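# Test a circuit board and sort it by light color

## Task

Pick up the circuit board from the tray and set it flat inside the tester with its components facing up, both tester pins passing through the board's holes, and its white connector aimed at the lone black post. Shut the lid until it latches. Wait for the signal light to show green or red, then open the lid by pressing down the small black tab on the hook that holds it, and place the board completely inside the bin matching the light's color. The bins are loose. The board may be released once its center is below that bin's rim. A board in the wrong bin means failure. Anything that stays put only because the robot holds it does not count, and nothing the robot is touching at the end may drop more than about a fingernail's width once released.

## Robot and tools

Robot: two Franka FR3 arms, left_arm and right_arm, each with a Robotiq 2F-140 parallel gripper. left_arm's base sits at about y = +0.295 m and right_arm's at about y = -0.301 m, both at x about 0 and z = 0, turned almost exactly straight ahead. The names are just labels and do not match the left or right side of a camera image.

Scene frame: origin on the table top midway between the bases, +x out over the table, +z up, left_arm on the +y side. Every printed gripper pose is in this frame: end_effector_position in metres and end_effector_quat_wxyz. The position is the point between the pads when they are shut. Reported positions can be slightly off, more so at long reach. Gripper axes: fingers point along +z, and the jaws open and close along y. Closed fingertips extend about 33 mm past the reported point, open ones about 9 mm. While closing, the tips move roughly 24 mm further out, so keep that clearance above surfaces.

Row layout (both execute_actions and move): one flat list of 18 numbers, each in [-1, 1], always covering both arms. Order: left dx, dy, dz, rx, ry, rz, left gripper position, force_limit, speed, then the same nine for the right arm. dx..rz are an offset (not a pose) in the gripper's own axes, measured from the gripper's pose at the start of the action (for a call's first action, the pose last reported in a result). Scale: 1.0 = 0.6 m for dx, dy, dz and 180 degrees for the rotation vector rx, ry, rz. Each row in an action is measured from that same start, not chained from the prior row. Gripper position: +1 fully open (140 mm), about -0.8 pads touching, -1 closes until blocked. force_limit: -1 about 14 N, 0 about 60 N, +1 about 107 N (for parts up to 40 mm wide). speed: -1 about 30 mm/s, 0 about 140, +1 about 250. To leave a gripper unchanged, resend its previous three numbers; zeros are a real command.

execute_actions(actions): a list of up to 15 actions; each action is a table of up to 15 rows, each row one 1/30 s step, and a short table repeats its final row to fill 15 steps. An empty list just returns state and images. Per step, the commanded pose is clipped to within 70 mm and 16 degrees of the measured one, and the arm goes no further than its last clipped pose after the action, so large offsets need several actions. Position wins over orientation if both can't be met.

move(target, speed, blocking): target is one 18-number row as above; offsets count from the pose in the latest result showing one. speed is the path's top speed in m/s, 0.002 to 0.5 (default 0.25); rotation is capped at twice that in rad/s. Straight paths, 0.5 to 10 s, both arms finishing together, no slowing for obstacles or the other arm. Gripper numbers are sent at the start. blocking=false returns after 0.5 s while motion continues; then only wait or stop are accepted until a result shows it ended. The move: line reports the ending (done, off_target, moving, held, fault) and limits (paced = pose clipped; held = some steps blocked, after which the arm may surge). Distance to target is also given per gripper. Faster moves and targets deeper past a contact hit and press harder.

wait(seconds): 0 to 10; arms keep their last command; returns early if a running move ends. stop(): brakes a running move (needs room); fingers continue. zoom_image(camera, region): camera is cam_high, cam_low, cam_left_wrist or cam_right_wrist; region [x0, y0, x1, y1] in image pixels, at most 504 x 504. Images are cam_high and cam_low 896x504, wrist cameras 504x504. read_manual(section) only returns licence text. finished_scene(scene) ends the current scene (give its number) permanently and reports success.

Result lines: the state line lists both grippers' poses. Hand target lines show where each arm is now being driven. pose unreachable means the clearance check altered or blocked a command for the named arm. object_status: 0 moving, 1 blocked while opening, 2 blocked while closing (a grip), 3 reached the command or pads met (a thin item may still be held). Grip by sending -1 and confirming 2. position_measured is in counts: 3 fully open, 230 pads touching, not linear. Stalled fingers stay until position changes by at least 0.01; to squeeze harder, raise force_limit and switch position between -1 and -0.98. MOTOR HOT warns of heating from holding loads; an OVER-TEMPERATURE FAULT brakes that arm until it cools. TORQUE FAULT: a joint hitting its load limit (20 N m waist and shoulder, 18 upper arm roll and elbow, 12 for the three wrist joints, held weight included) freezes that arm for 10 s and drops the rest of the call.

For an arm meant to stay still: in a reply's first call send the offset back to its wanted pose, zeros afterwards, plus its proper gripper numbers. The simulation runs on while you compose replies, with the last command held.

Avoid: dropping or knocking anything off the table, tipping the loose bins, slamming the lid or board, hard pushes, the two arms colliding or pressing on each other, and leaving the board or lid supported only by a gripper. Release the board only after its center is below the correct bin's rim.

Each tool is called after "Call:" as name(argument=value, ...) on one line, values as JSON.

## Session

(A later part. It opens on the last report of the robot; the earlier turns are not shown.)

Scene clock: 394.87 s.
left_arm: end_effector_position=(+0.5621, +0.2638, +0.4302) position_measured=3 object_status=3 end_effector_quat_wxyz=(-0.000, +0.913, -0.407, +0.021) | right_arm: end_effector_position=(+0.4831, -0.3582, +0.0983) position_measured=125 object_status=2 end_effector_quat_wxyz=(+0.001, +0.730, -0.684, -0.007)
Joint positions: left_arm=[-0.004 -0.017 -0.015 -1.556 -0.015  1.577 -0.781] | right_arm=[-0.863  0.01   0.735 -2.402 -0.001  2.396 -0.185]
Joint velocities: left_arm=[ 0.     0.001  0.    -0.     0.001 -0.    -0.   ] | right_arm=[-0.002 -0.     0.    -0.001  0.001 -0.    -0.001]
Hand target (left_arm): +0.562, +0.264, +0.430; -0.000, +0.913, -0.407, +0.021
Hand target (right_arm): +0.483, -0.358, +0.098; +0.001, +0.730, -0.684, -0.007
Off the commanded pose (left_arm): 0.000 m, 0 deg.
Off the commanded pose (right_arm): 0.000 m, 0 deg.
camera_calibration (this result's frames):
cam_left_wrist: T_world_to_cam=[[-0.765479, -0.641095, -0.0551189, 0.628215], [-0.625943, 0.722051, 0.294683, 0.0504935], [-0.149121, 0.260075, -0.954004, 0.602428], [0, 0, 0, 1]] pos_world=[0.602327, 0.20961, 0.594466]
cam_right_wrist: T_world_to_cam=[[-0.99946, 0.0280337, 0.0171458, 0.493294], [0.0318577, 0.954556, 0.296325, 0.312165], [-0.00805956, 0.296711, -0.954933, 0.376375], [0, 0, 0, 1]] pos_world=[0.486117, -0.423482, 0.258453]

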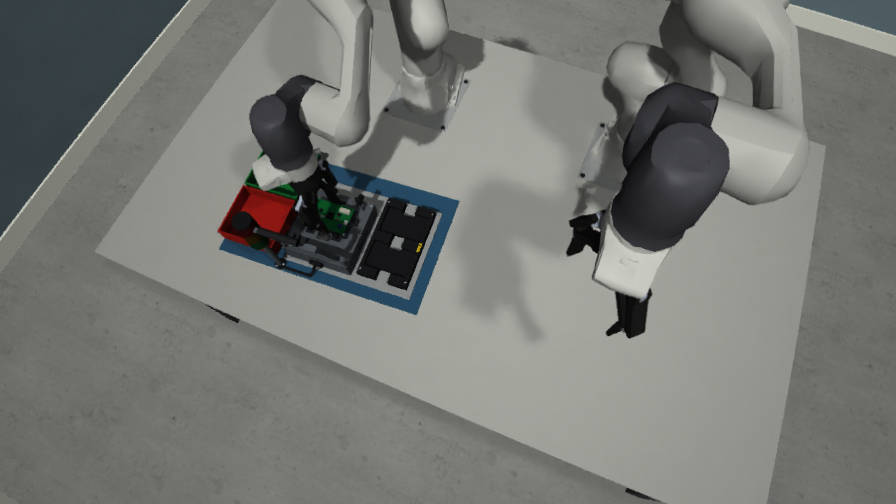

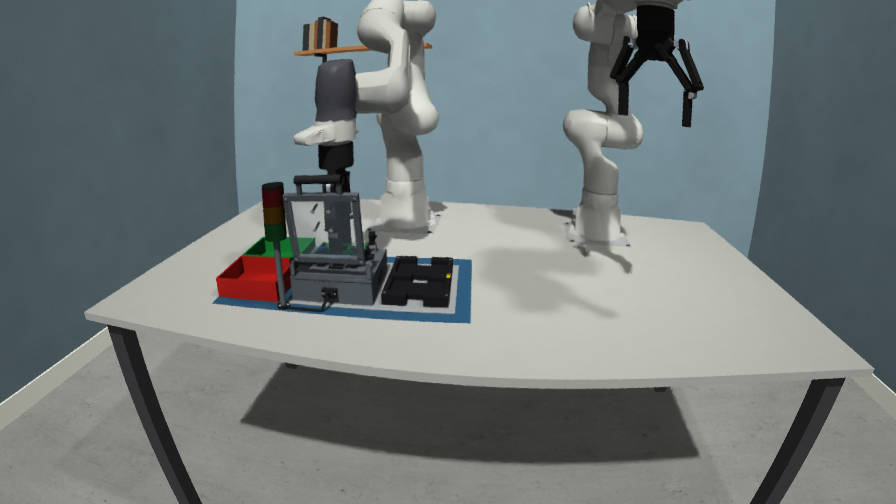

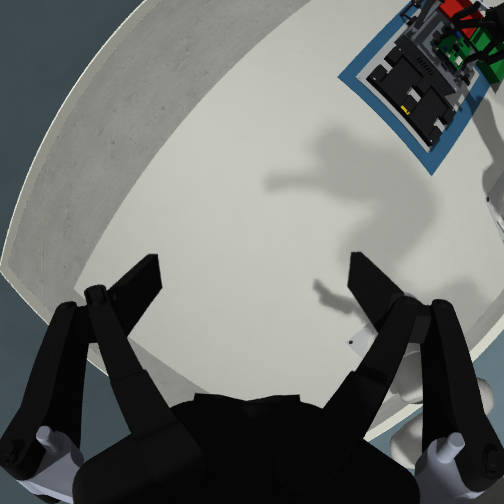

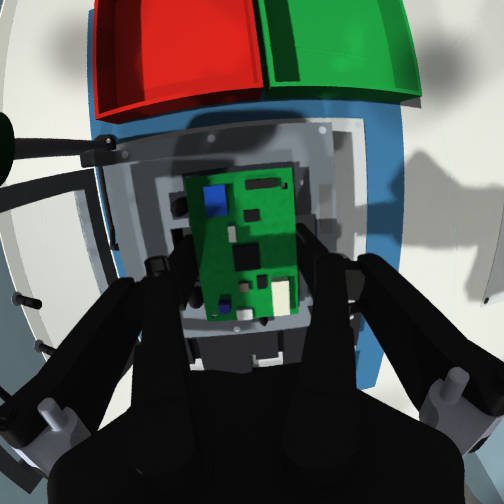

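Call:
move(target=[0,0,0,0,0,0,1,0,0,0,0,0.011,0,0,0,-1,-0.3,-0.6], speed=0.008)

Call:
zoom_image(camera="cam_right_wrist", region=[160,140,330,340])

Scene clock: 400.23 s.
left_arm: end_effector_position=(+0.5621, +0.2638, +0.4302) position_measured=3 object_status=3 end_effector_quat_wxyz=(-0.000, +0.913, -0.407, +0.021) | right_arm: end_effector_position=(+0.4833, -0.3579, +0.0929) position_measured=125 object_status=2 end_effector_quat_wxyz=(+0.001, +0.731, -0.682, -0.008)
Joint positions: left_arm=[-0.004 -0.017 -0.015 -1.556 -0.015  1.577 -0.781] | right_arm=[-0.863  0.025  0.735 -2.405 -0.015  2.409 -0.179]
Joint velocities: left_arm=[ 0.002 -0.001 -0.    -0.001 -0.001  0.001  0.001] | right_arm=[-0.     0.003  0.    -0.    -0.003  0.004  0.008]
Hand target (left_arm): +0.562, +0.264, +0.430; -0.000, +0.913, -0.407, +0.021
Hand target (right_arm): +0.483, -0.358, +0.092; +0.001, +0.730, -0.684, -0.007
Off the commanded pose (left_arm): 0.000 m, 0 deg.
Off the commanded pose (right_arm): 0.001 m, 0 deg.
move: done
camera_calibration (this result's frames):
cam_left_wrist: T_world_to_cam=[[-0.76548, -0.641095, -0.0551187, 0.628215], [-0.625942, 0.722051, 0.294683, 0.0504933], [-0.149121, 0.260075, -0.954004, 0.602428], [0, 0, 0, 1]] pos_world=[0.602327, 0.20961, 0.594466]
cam_right_wrist: T_world_to_cam=[[-0.999574, 0.02327, 0.0176324, 0.491814], [0.0274606, 0.954447, 0.297116, 0.315489], [-0.00991531, 0.297473, -0.954679, 0.372197], [0, 0, 0, 1]] pos_world=[0.486631, -0.42328, 0.25292]

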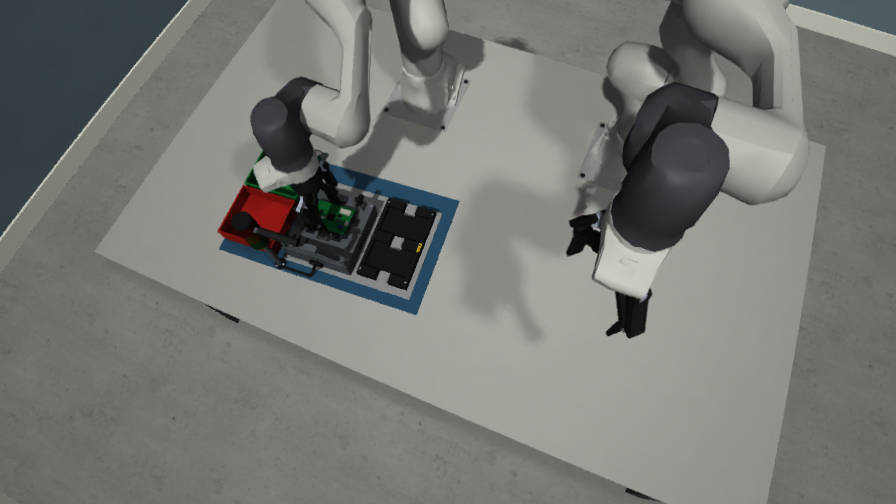

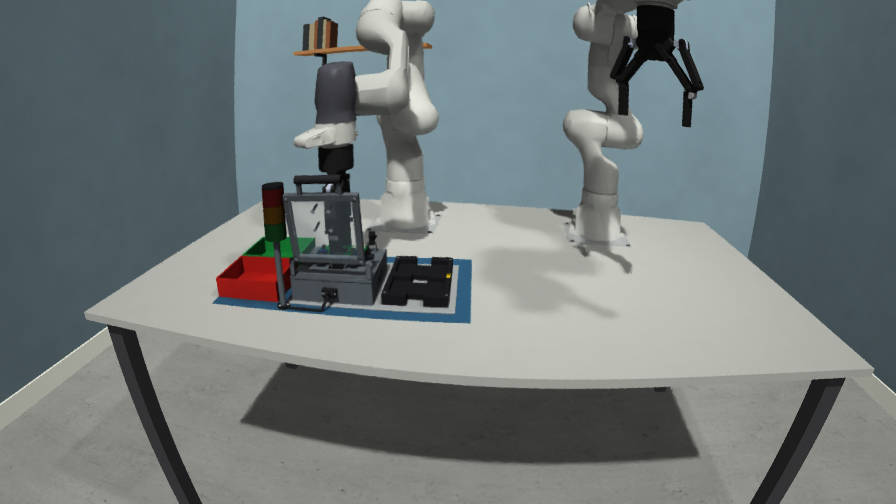

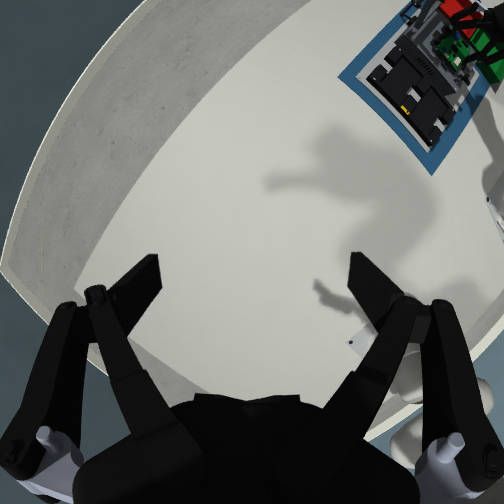

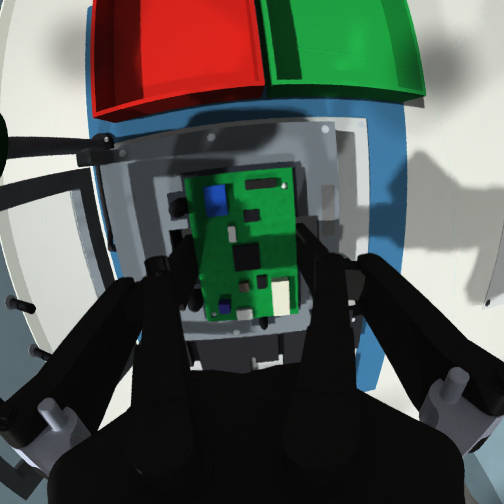

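Region (160, 140, 330, 340) of cam_right_wrist's 504x504 image, scaled by 2.520, with more detail than that image has; it fills the left 428 columns of this view, and the rest is white.

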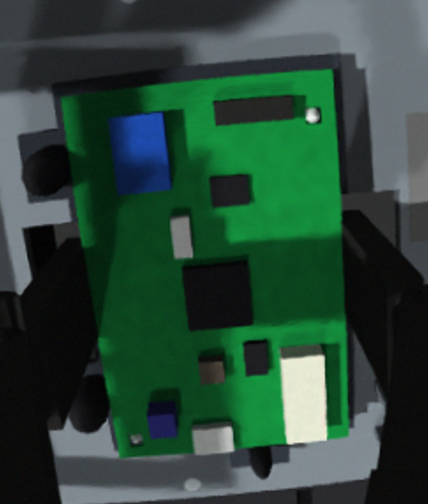

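Call:
move(target=[0,0,0,0,0,0,1,0,0,0,0,0.009,0,0,0.002,-1,-0.3,-0.6], speed=0.008)

Call:
zoom_image(camera="cam_right_wrist", region=[160,140,330,340])

Scene clock: 406.73 s.
left_arm: end_effector_position=(+0.5621, +0.2638, +0.4302) position_measured=3 object_status=3 end_effector_quat_wxyz=(-0.000, +0.913, -0.407, +0.021) | right_arm: end_effector_position=(+0.4833, -0.3577, +0.0885) position_measured=125 object_status=2 end_effector_quat_wxyz=(+0.001, +0.731, -0.682, -0.008)
Joint positions: left_arm=[-0.004 -0.017 -0.015 -1.556 -0.015  1.577 -0.781] | right_arm=[-0.863  0.037  0.735 -2.407 -0.027  2.419 -0.17 ]
Joint velocities: left_arm=[ 0.     0.     0.    -0.    -0.002  0.     0.002] | right_arm=[-0.001  0.     0.001 -0.001 -0.002  0.002  0.009]
Hand target (left_arm): +0.562, +0.264, +0.430; -0.000, +0.913, -0.407, +0.021
Hand target (right_arm): +0.483, -0.358, +0.087; +0.001, +0.729, -0.684, -0.008
Off the commanded pose (left_arm): 0.000 m, 0 deg.
Off the commanded pose (right_arm): 0.001 m, 0 deg.
move: done
camera_calibration (this result's frames):
cam_left_wrist: T_world_to_cam=[[-0.765479, -0.641095, -0.0551189, 0.628215], [-0.625943, 0.722051, 0.294683, 0.0504935], [-0.149121, 0.260075, -0.954004, 0.602428], [0, 0, 0, 1]] pos_world=[0.602327, 0.20961, 0.594466]
cam_right_wrist: T_world_to_cam=[[-0.999563, 0.0231349, 0.018392, 0.491786], [0.0275602, 0.954367, 0.29736, 0.316431], [-0.0106733, 0.297737, -0.954588, 0.368452], [0, 0, 0, 1]] pos_world=[0.486783, -0.423071, 0.248581]

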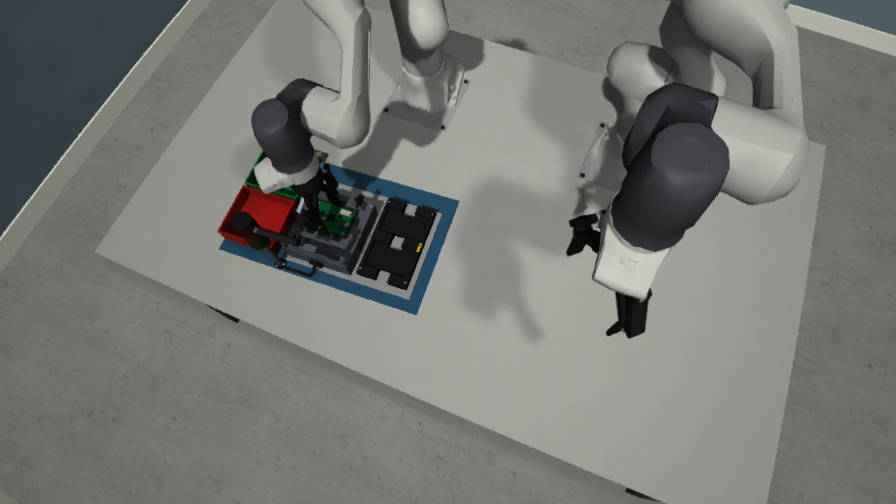

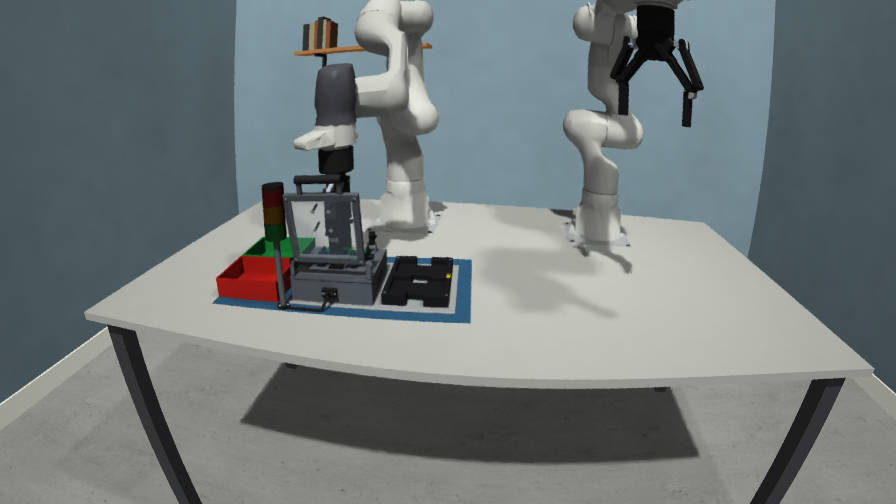

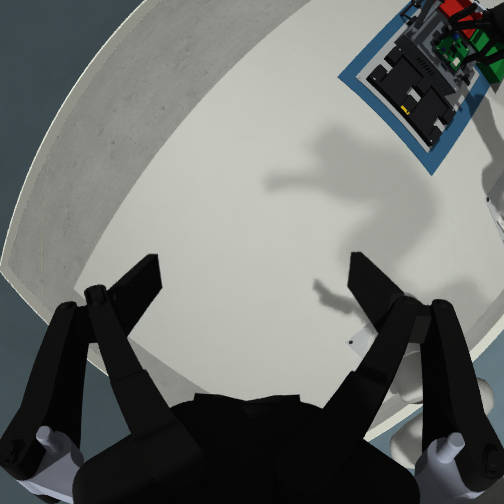

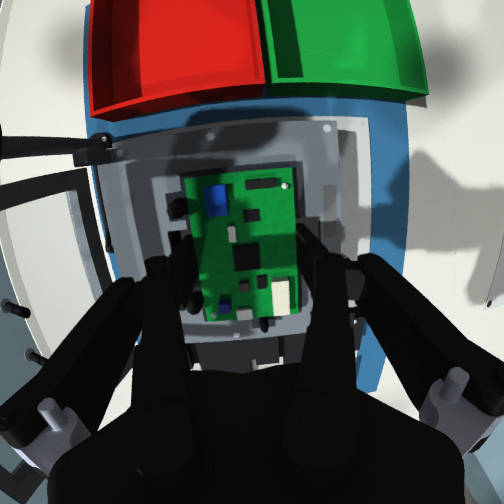

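Region (160, 140, 330, 340) of cam_right_wrist's 504x504 image, scaled by 2.520, with more detail than that image has; it fills the left 428 columns of this view, and the rest is white.

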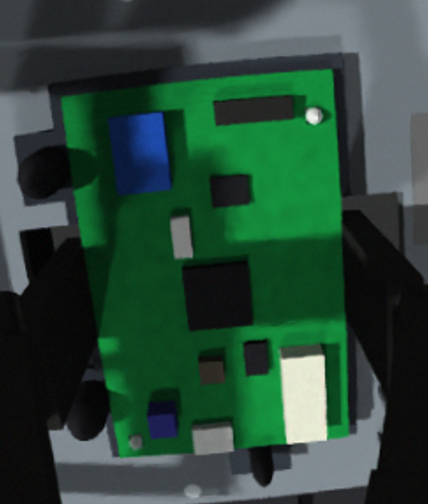

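Call:
move(target=[0,0,0,0,0,0,1,0,0,0,0,0.008,0,0,0,-1,-0.3,-0.6], speed=0.008)

Call:
zoom_image(camera="cam_right_wrist", region=[160,140,330,340])

Scene clock: 412.33 s.
left_arm: end_effector_position=(+0.5621, +0.2638, +0.4302) position_measured=3 object_status=3 end_effector_quat_wxyz=(-0.000, +0.913, -0.407, +0.021) | right_arm: end_effector_position=(+0.4834, -0.3578, +0.0867) position_measured=125 object_status=2 end_effector_quat_wxyz=(+0.003, +0.732, -0.681, -0.007)
Joint positions: left_arm=[-0.004 -0.017 -0.015 -1.556 -0.015  1.577 -0.781] | right_arm=[-0.862  0.043  0.735 -2.407 -0.037  2.423 -0.164]
Joint velocities: left_arm=[ 0.001  0.001 -0.     0.001  0.002 -0.001 -0.001] | right_arm=[ 0.001  0.    -0.     0.001 -0.005 -0.     0.002]
Hand target (left_arm): +0.562, +0.264, +0.430; -0.000, +0.913, -0.407, +0.021
Hand target (right_arm): +0.483, -0.357, +0.084; +0.001, +0.731, -0.682, -0.008
Off the commanded pose (left_arm): 0.000 m, 0 deg.
Off the commanded pose (right_arm): 0.003 m, 0 deg.
move: done
camera_calibration (this result's frames):
cam_left_wrist: T_world_to_cam=[[-0.765479, -0.641095, -0.0551189, 0.628215], [-0.625943, 0.722051, 0.294683, 0.0504934], [-0.149121, 0.260075, -0.954004, 0.602428], [0, 0, 0, 1]] pos_world=[0.602327, 0.20961, 0.594466]
cam_right_wrist: T_world_to_cam=[[-0.999601, 0.0209574, 0.0189276, 0.491182], [0.0256125, 0.955127, 0.295089, 0.318463], [-0.0118939, 0.295456, -0.955282, 0.366585], [0, 0, 0, 1]] pos_world=[0.48719, -0.422776, 0.246921]

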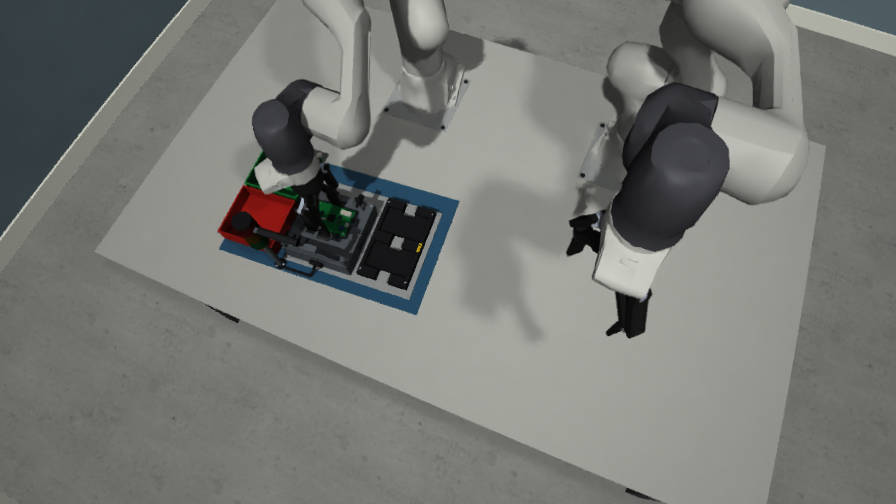

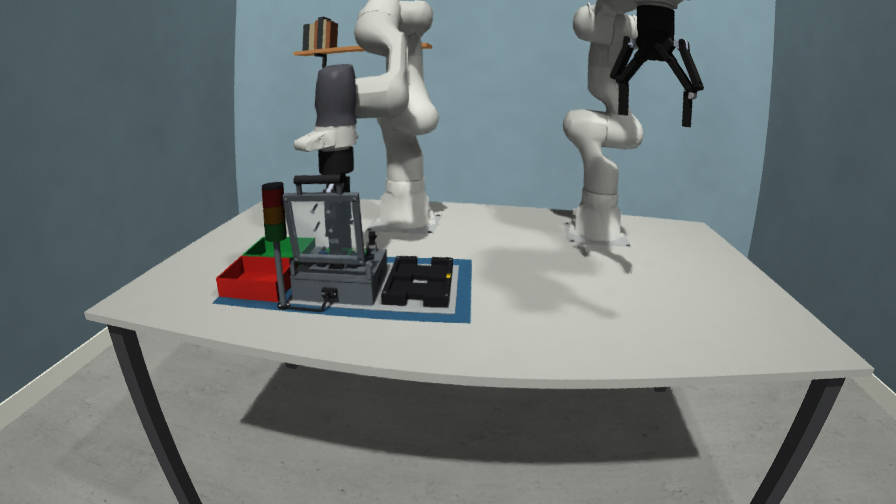

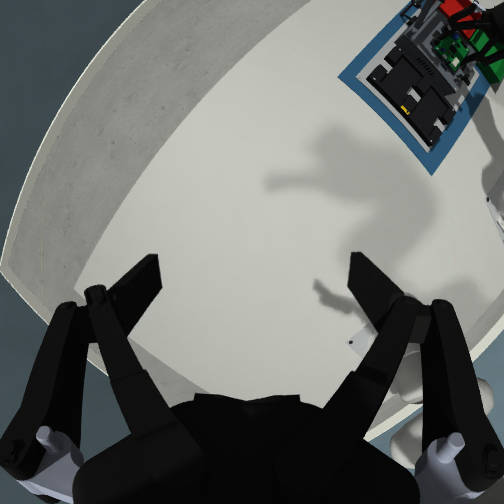

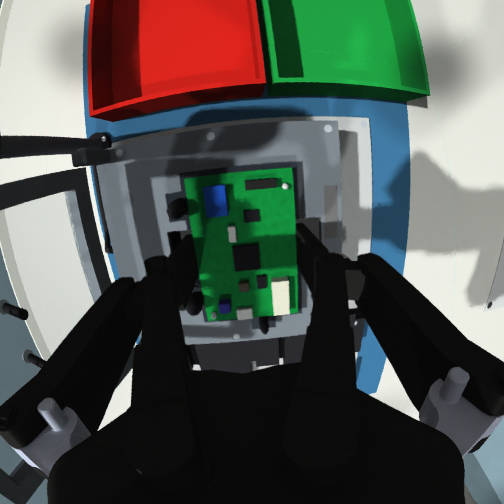

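Region (160, 140, 330, 340) of cam_right_wrist's 504x504 image, scaled by 2.520, with more detail than that image has; it fills the left 428 columns of this view, and the rest is white.

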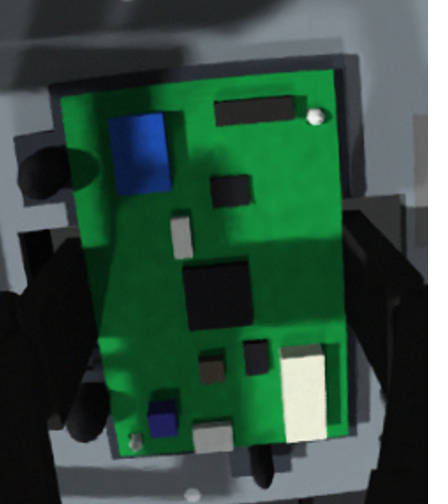

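Call:
move(target=[0,0,0,0,0,0,1,0,0,0,0,-0.001,0,0,0,0.23,-0.3,-0.6], speed=0.008)

Call:
zoom_image(camera="cam_right_wrist", region=[160,140,330,340])

Scene clock: 417.80 s.
left_arm: end_effector_position=(+0.5621, +0.2638, +0.4302) position_measured=3 object_status=3 end_effector_quat_wxyz=(-0.000, +0.913, -0.407, +0.021) | right_arm: end_effector_position=(+0.4835, -0.3577, +0.0869) position_measured=100 object_status=3 end_effector_quat_wxyz=(+0.003, +0.732, -0.681, -0.007)
Joint positions: left_arm=[-0.004 -0.017 -0.015 -1.556 -0.015  1.577 -0.781] | right_arm=[-0.862  0.042  0.735 -2.407 -0.037  2.423 -0.163]
Joint velocities: left_arm=[ 0.    -0.     0.001 -0.    -0.001  0.     0.001] | right_arm=[ 0.     0.     0.001  0.001  0.002 -0.001  0.001]
Hand target (left_arm): +0.562, +0.264, +0.430; -0.000, +0.913, -0.407, +0.021
Hand target (right_arm): +0.483, -0.358, +0.087; +0.003, +0.732, -0.681, -0.007
Off the commanded pose (left_arm): 0.000 m, 0 deg.
Off the commanded pose (right_arm): 0.000 m, 0 deg.
move: done
camera_calibration (this result's frames):
cam_left_wrist: T_world_to_cam=[[-0.765479, -0.641095, -0.0551187, 0.628215], [-0.625943, 0.722051, 0.294683, 0.0504934], [-0.149121, 0.260075, -0.954004, 0.602429], [0, 0, 0, 1]] pos_world=[0.602327, 0.20961, 0.594466]
cam_right_wrist: T_world_to_cam=[[-0.999598, 0.0211126, 0.0189167, 0.491235], [0.0257501, 0.955309, 0.294485, 0.318401], [-0.0118539, 0.294854, -0.955469, 0.366507], [0, 0, 0, 1]] pos_world=[0.487183, -0.422609, 0.247129]

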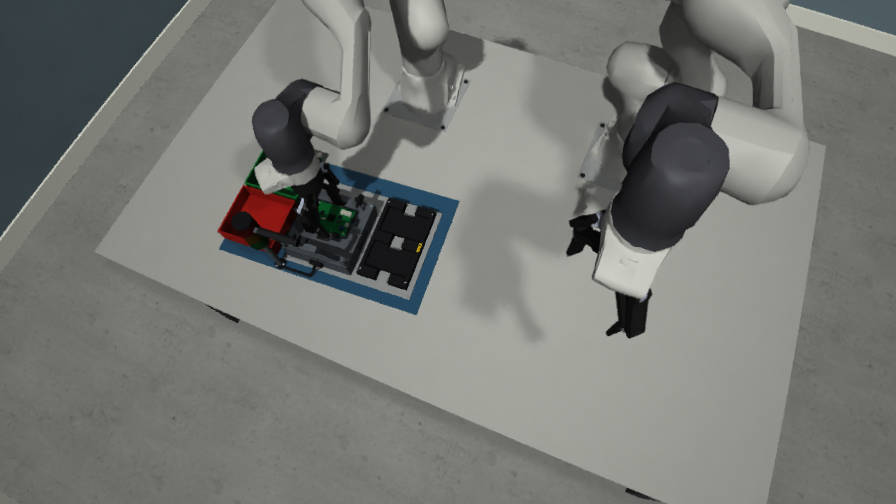

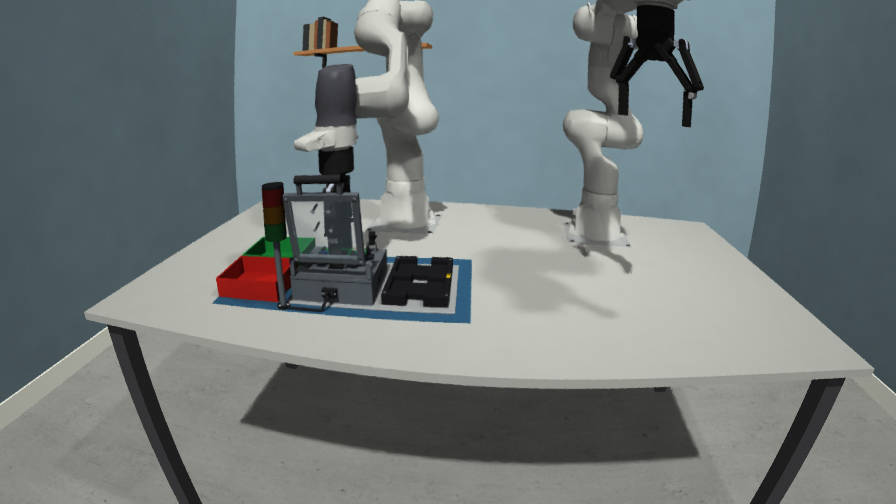

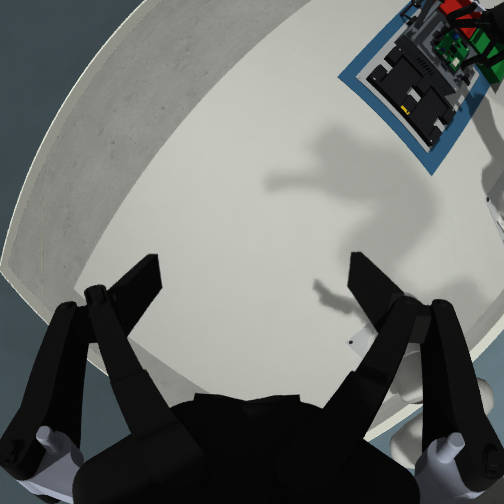

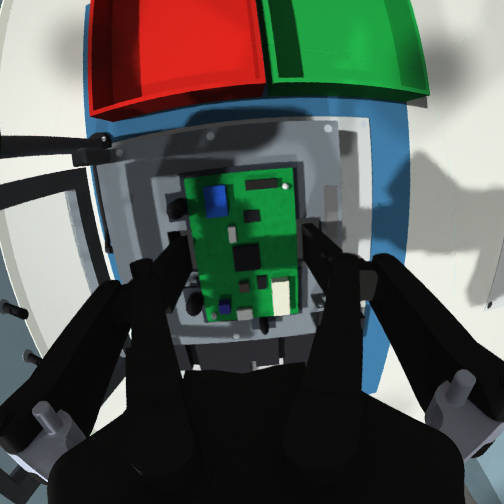

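Region (160, 140, 330, 340) of cam_right_wrist's 504x504 image, scaled by 2.520, with more detail than that image has; it fills the left 428 columns of this view, and the rest is white.

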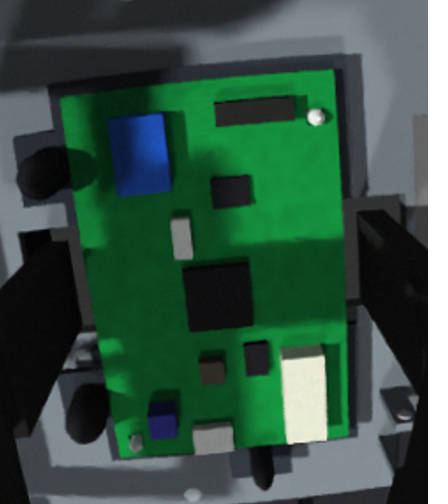

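Call:
move(target=[0,0,0,0,0,0,1,0,0,0,0,-0.11,0,0,0,0.23,-0.3,-0.6], speed=0.06)

Call:
zoom_image(camera="cam_right_wrist", region=[130,120,360,350])

Scene clock: 450.47 s.
left_arm: end_effector_position=(+0.5621, +0.2638, +0.4302) position_measured=3 object_status=3 end_effector_quat_wxyz=(-0.000, +0.913, -0.407, +0.021) | right_arm: end_effector_position=(+0.4855, -0.3599, +0.1526) position_measured=100 object_status=3 end_effector_quat_wxyz=(+0.002, +0.728, -0.685, -0.005)
Joint positions: left_arm=[-0.004 -0.017 -0.015 -1.556 -0.015  1.577 -0.781] | right_arm=[-0.862 -0.107  0.725 -2.345  0.095  2.252 -0.253]
Joint velocities: left_arm=[-0.     0.001 -0.001  0.001 -0.    -0.001 -0.   ] | right_arm=[-0.    -0.001  0.     0.003  0.002 -0.012 -0.017]
Hand target (left_arm): +0.562, +0.264, +0.430; -0.000, +0.913, -0.407, +0.021
Hand target (right_arm): +0.484, -0.360, +0.153; +0.003, +0.731, -0.682, -0.007
Off the commanded pose (left_arm): 0.000 m, 0 deg.
Off the commanded pose (right_arm): 0.002 m, 1 deg.
move: done
camera_calibration (this result's frames):
cam_left_wrist: T_world_to_cam=[[-0.765479, -0.641095, -0.0551189, 0.628215], [-0.625943, 0.722051, 0.294683, 0.0504935], [-0.149121, 0.260075, -0.954004, 0.602429], [0, 0, 0, 1]] pos_world=[0.602327, 0.20961, 0.594466]
cam_right_wrist: T_world_to_cam=[[-0.999377, 0.0318958, 0.0151316, 0.496435], [0.0349292, 0.955574, 0.292673, 0.29707], [-0.00512432, 0.293019, -0.956093, 0.42612], [0, 0, 0, 1]] pos_world=[0.487933, -0.424567, 0.312954]

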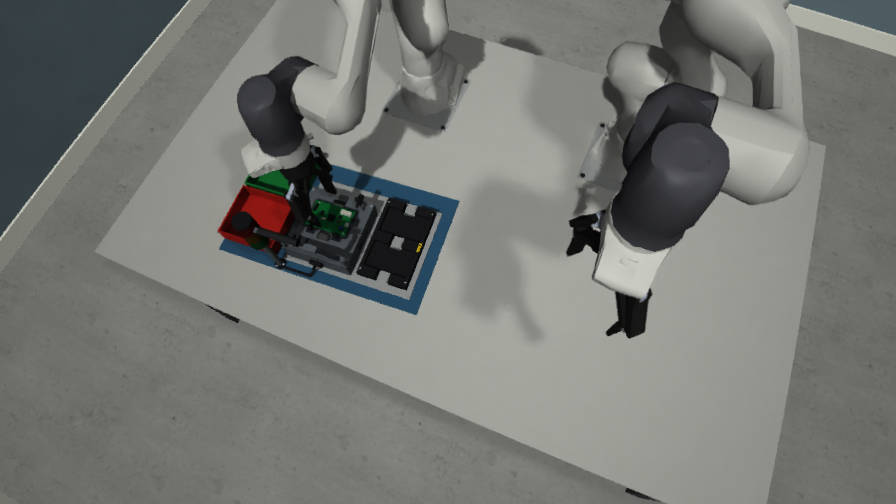

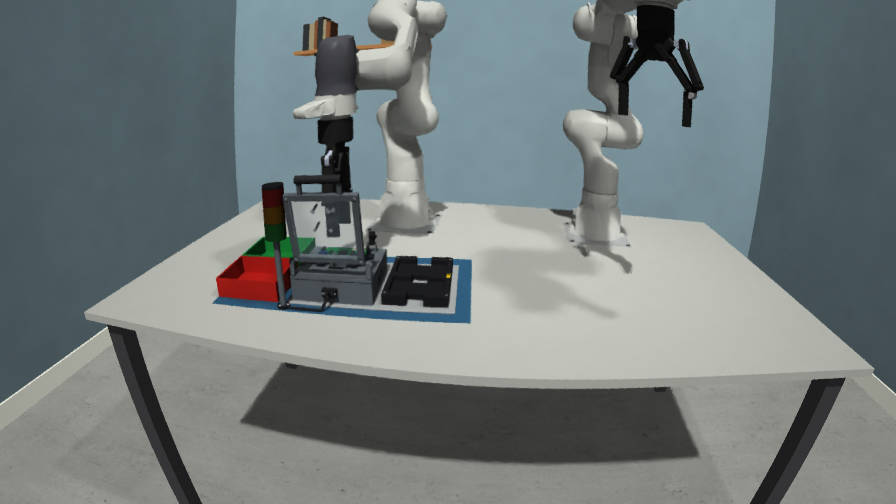

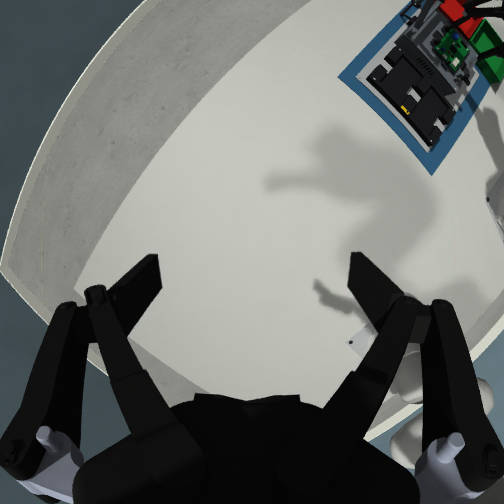

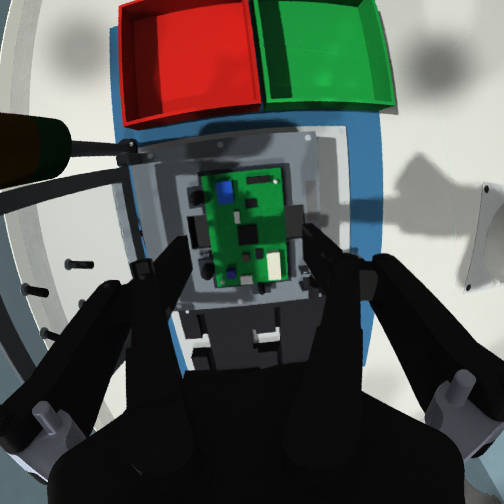

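Region (130, 120, 360, 350) of cam_right_wrist's 504x504 image, scaled by 2.191, with more detail than that image has.

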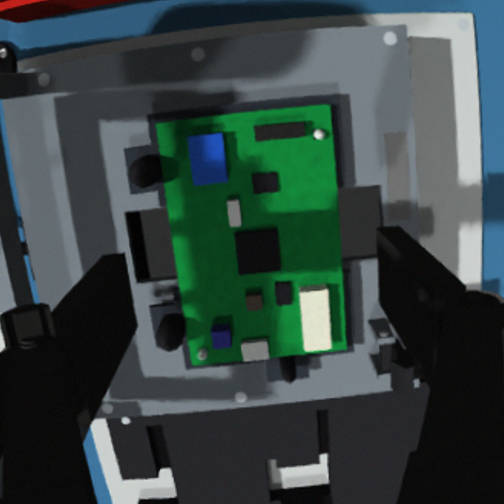

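Call:
execute_actions(actions=[])

Scene clock: 471.37 s.
left_arm: end_effector_position=(+0.5621, +0.2638, +0.4302) position_measured=3 object_status=3 end_effector_quat_wxyz=(-0.000, +0.913, -0.407, +0.021) | right_arm: end_effector_position=(+0.4849, -0.3598, +0.1525) position_measured=100 object_status=3 end_effector_quat_wxyz=(+0.003, +0.730, -0.683, -0.006)
Joint positions: left_arm=[-0.004 -0.017 -0.015 -1.556 -0.015  1.577 -0.781] | right_arm=[-0.862 -0.107  0.725 -2.345  0.095  2.25  -0.258]
Joint velocities: left_arm=[-0.001  0.    -0.    -0.     0.    -0.     0.001] | right_arm=[-0.001 -0.     0.001  0.001 -0.001 -0.001  0.   ]
Hand target (left_arm): +0.562, +0.264, +0.430; -0.000, +0.913, -0.407, +0.021
Hand target (right_arm): +0.484, -0.360, +0.153; +0.003, +0.731, -0.682, -0.007
Off the commanded pose (left_arm): 0.000 m, 0 deg.
Off the commanded pose (right_arm): 0.002 m, 0 deg.
camera_calibration (this result's frames):
cam_left_wrist: T_world_to_cam=[[-0.76548, -0.641095, -0.0551189, 0.628215], [-0.625943, 0.722051, 0.294683, 0.0504934], [-0.149121, 0.260075, -0.954004, 0.602428], [0, 0, 0, 1]] pos_world=[0.602327, 0.20961, 0.594466]
cam_right_wrist: T_world_to_cam=[[-0.999497, 0.0268337, 0.0169256, 0.493811], [0.0306194, 0.955557, 0.293213, 0.29895], [-0.00830538, 0.293583, -0.955897, 0.427705], [0, 0, 0, 1]] pos_world=[0.487961, -0.424482, 0.312828]

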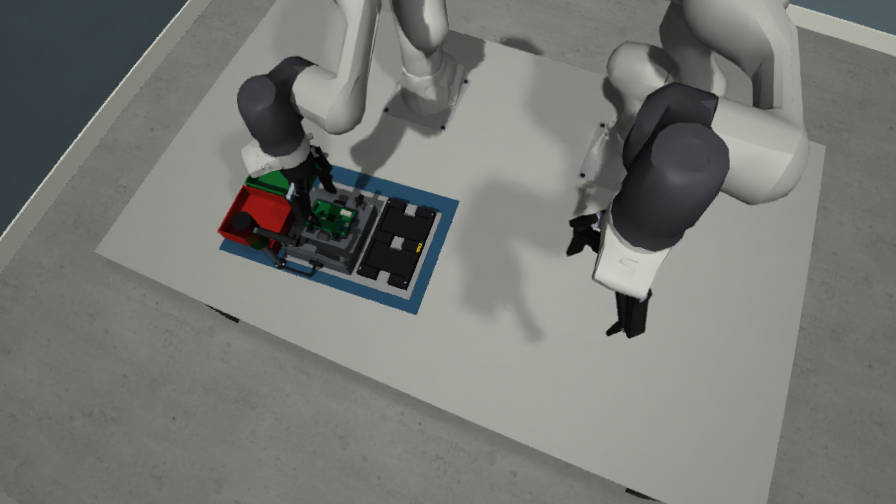

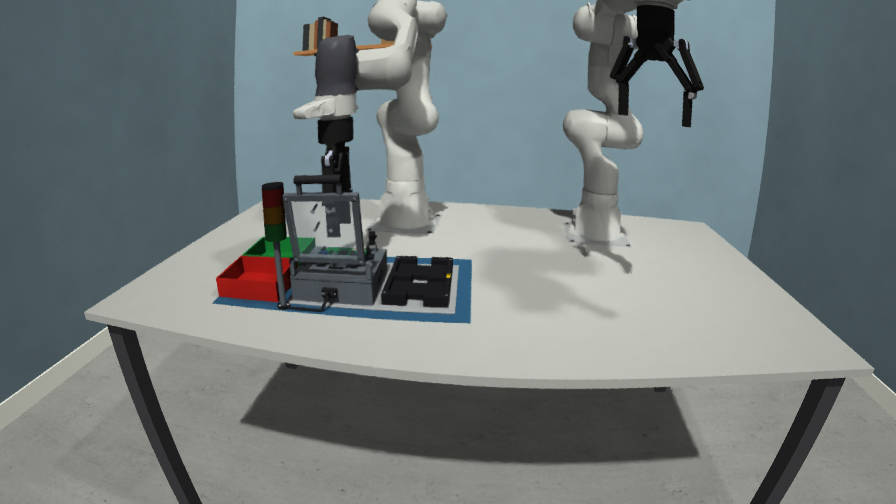

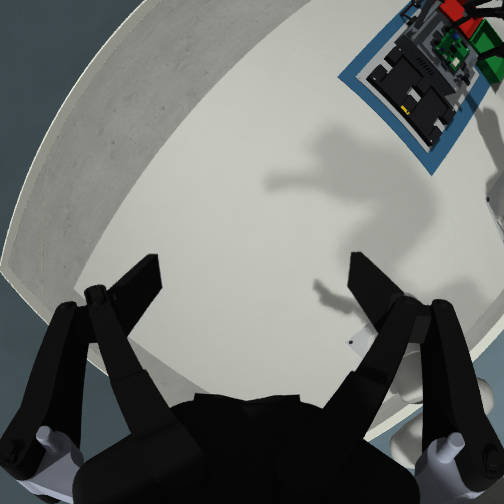

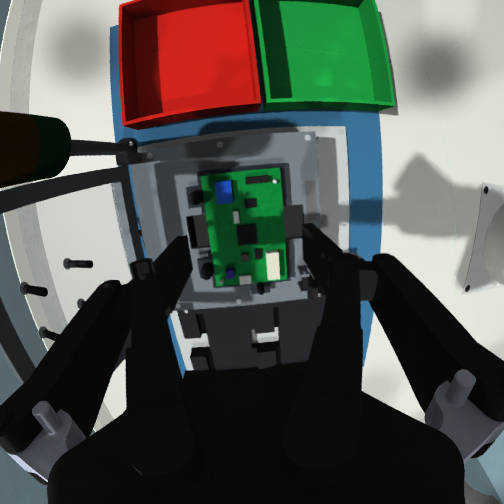

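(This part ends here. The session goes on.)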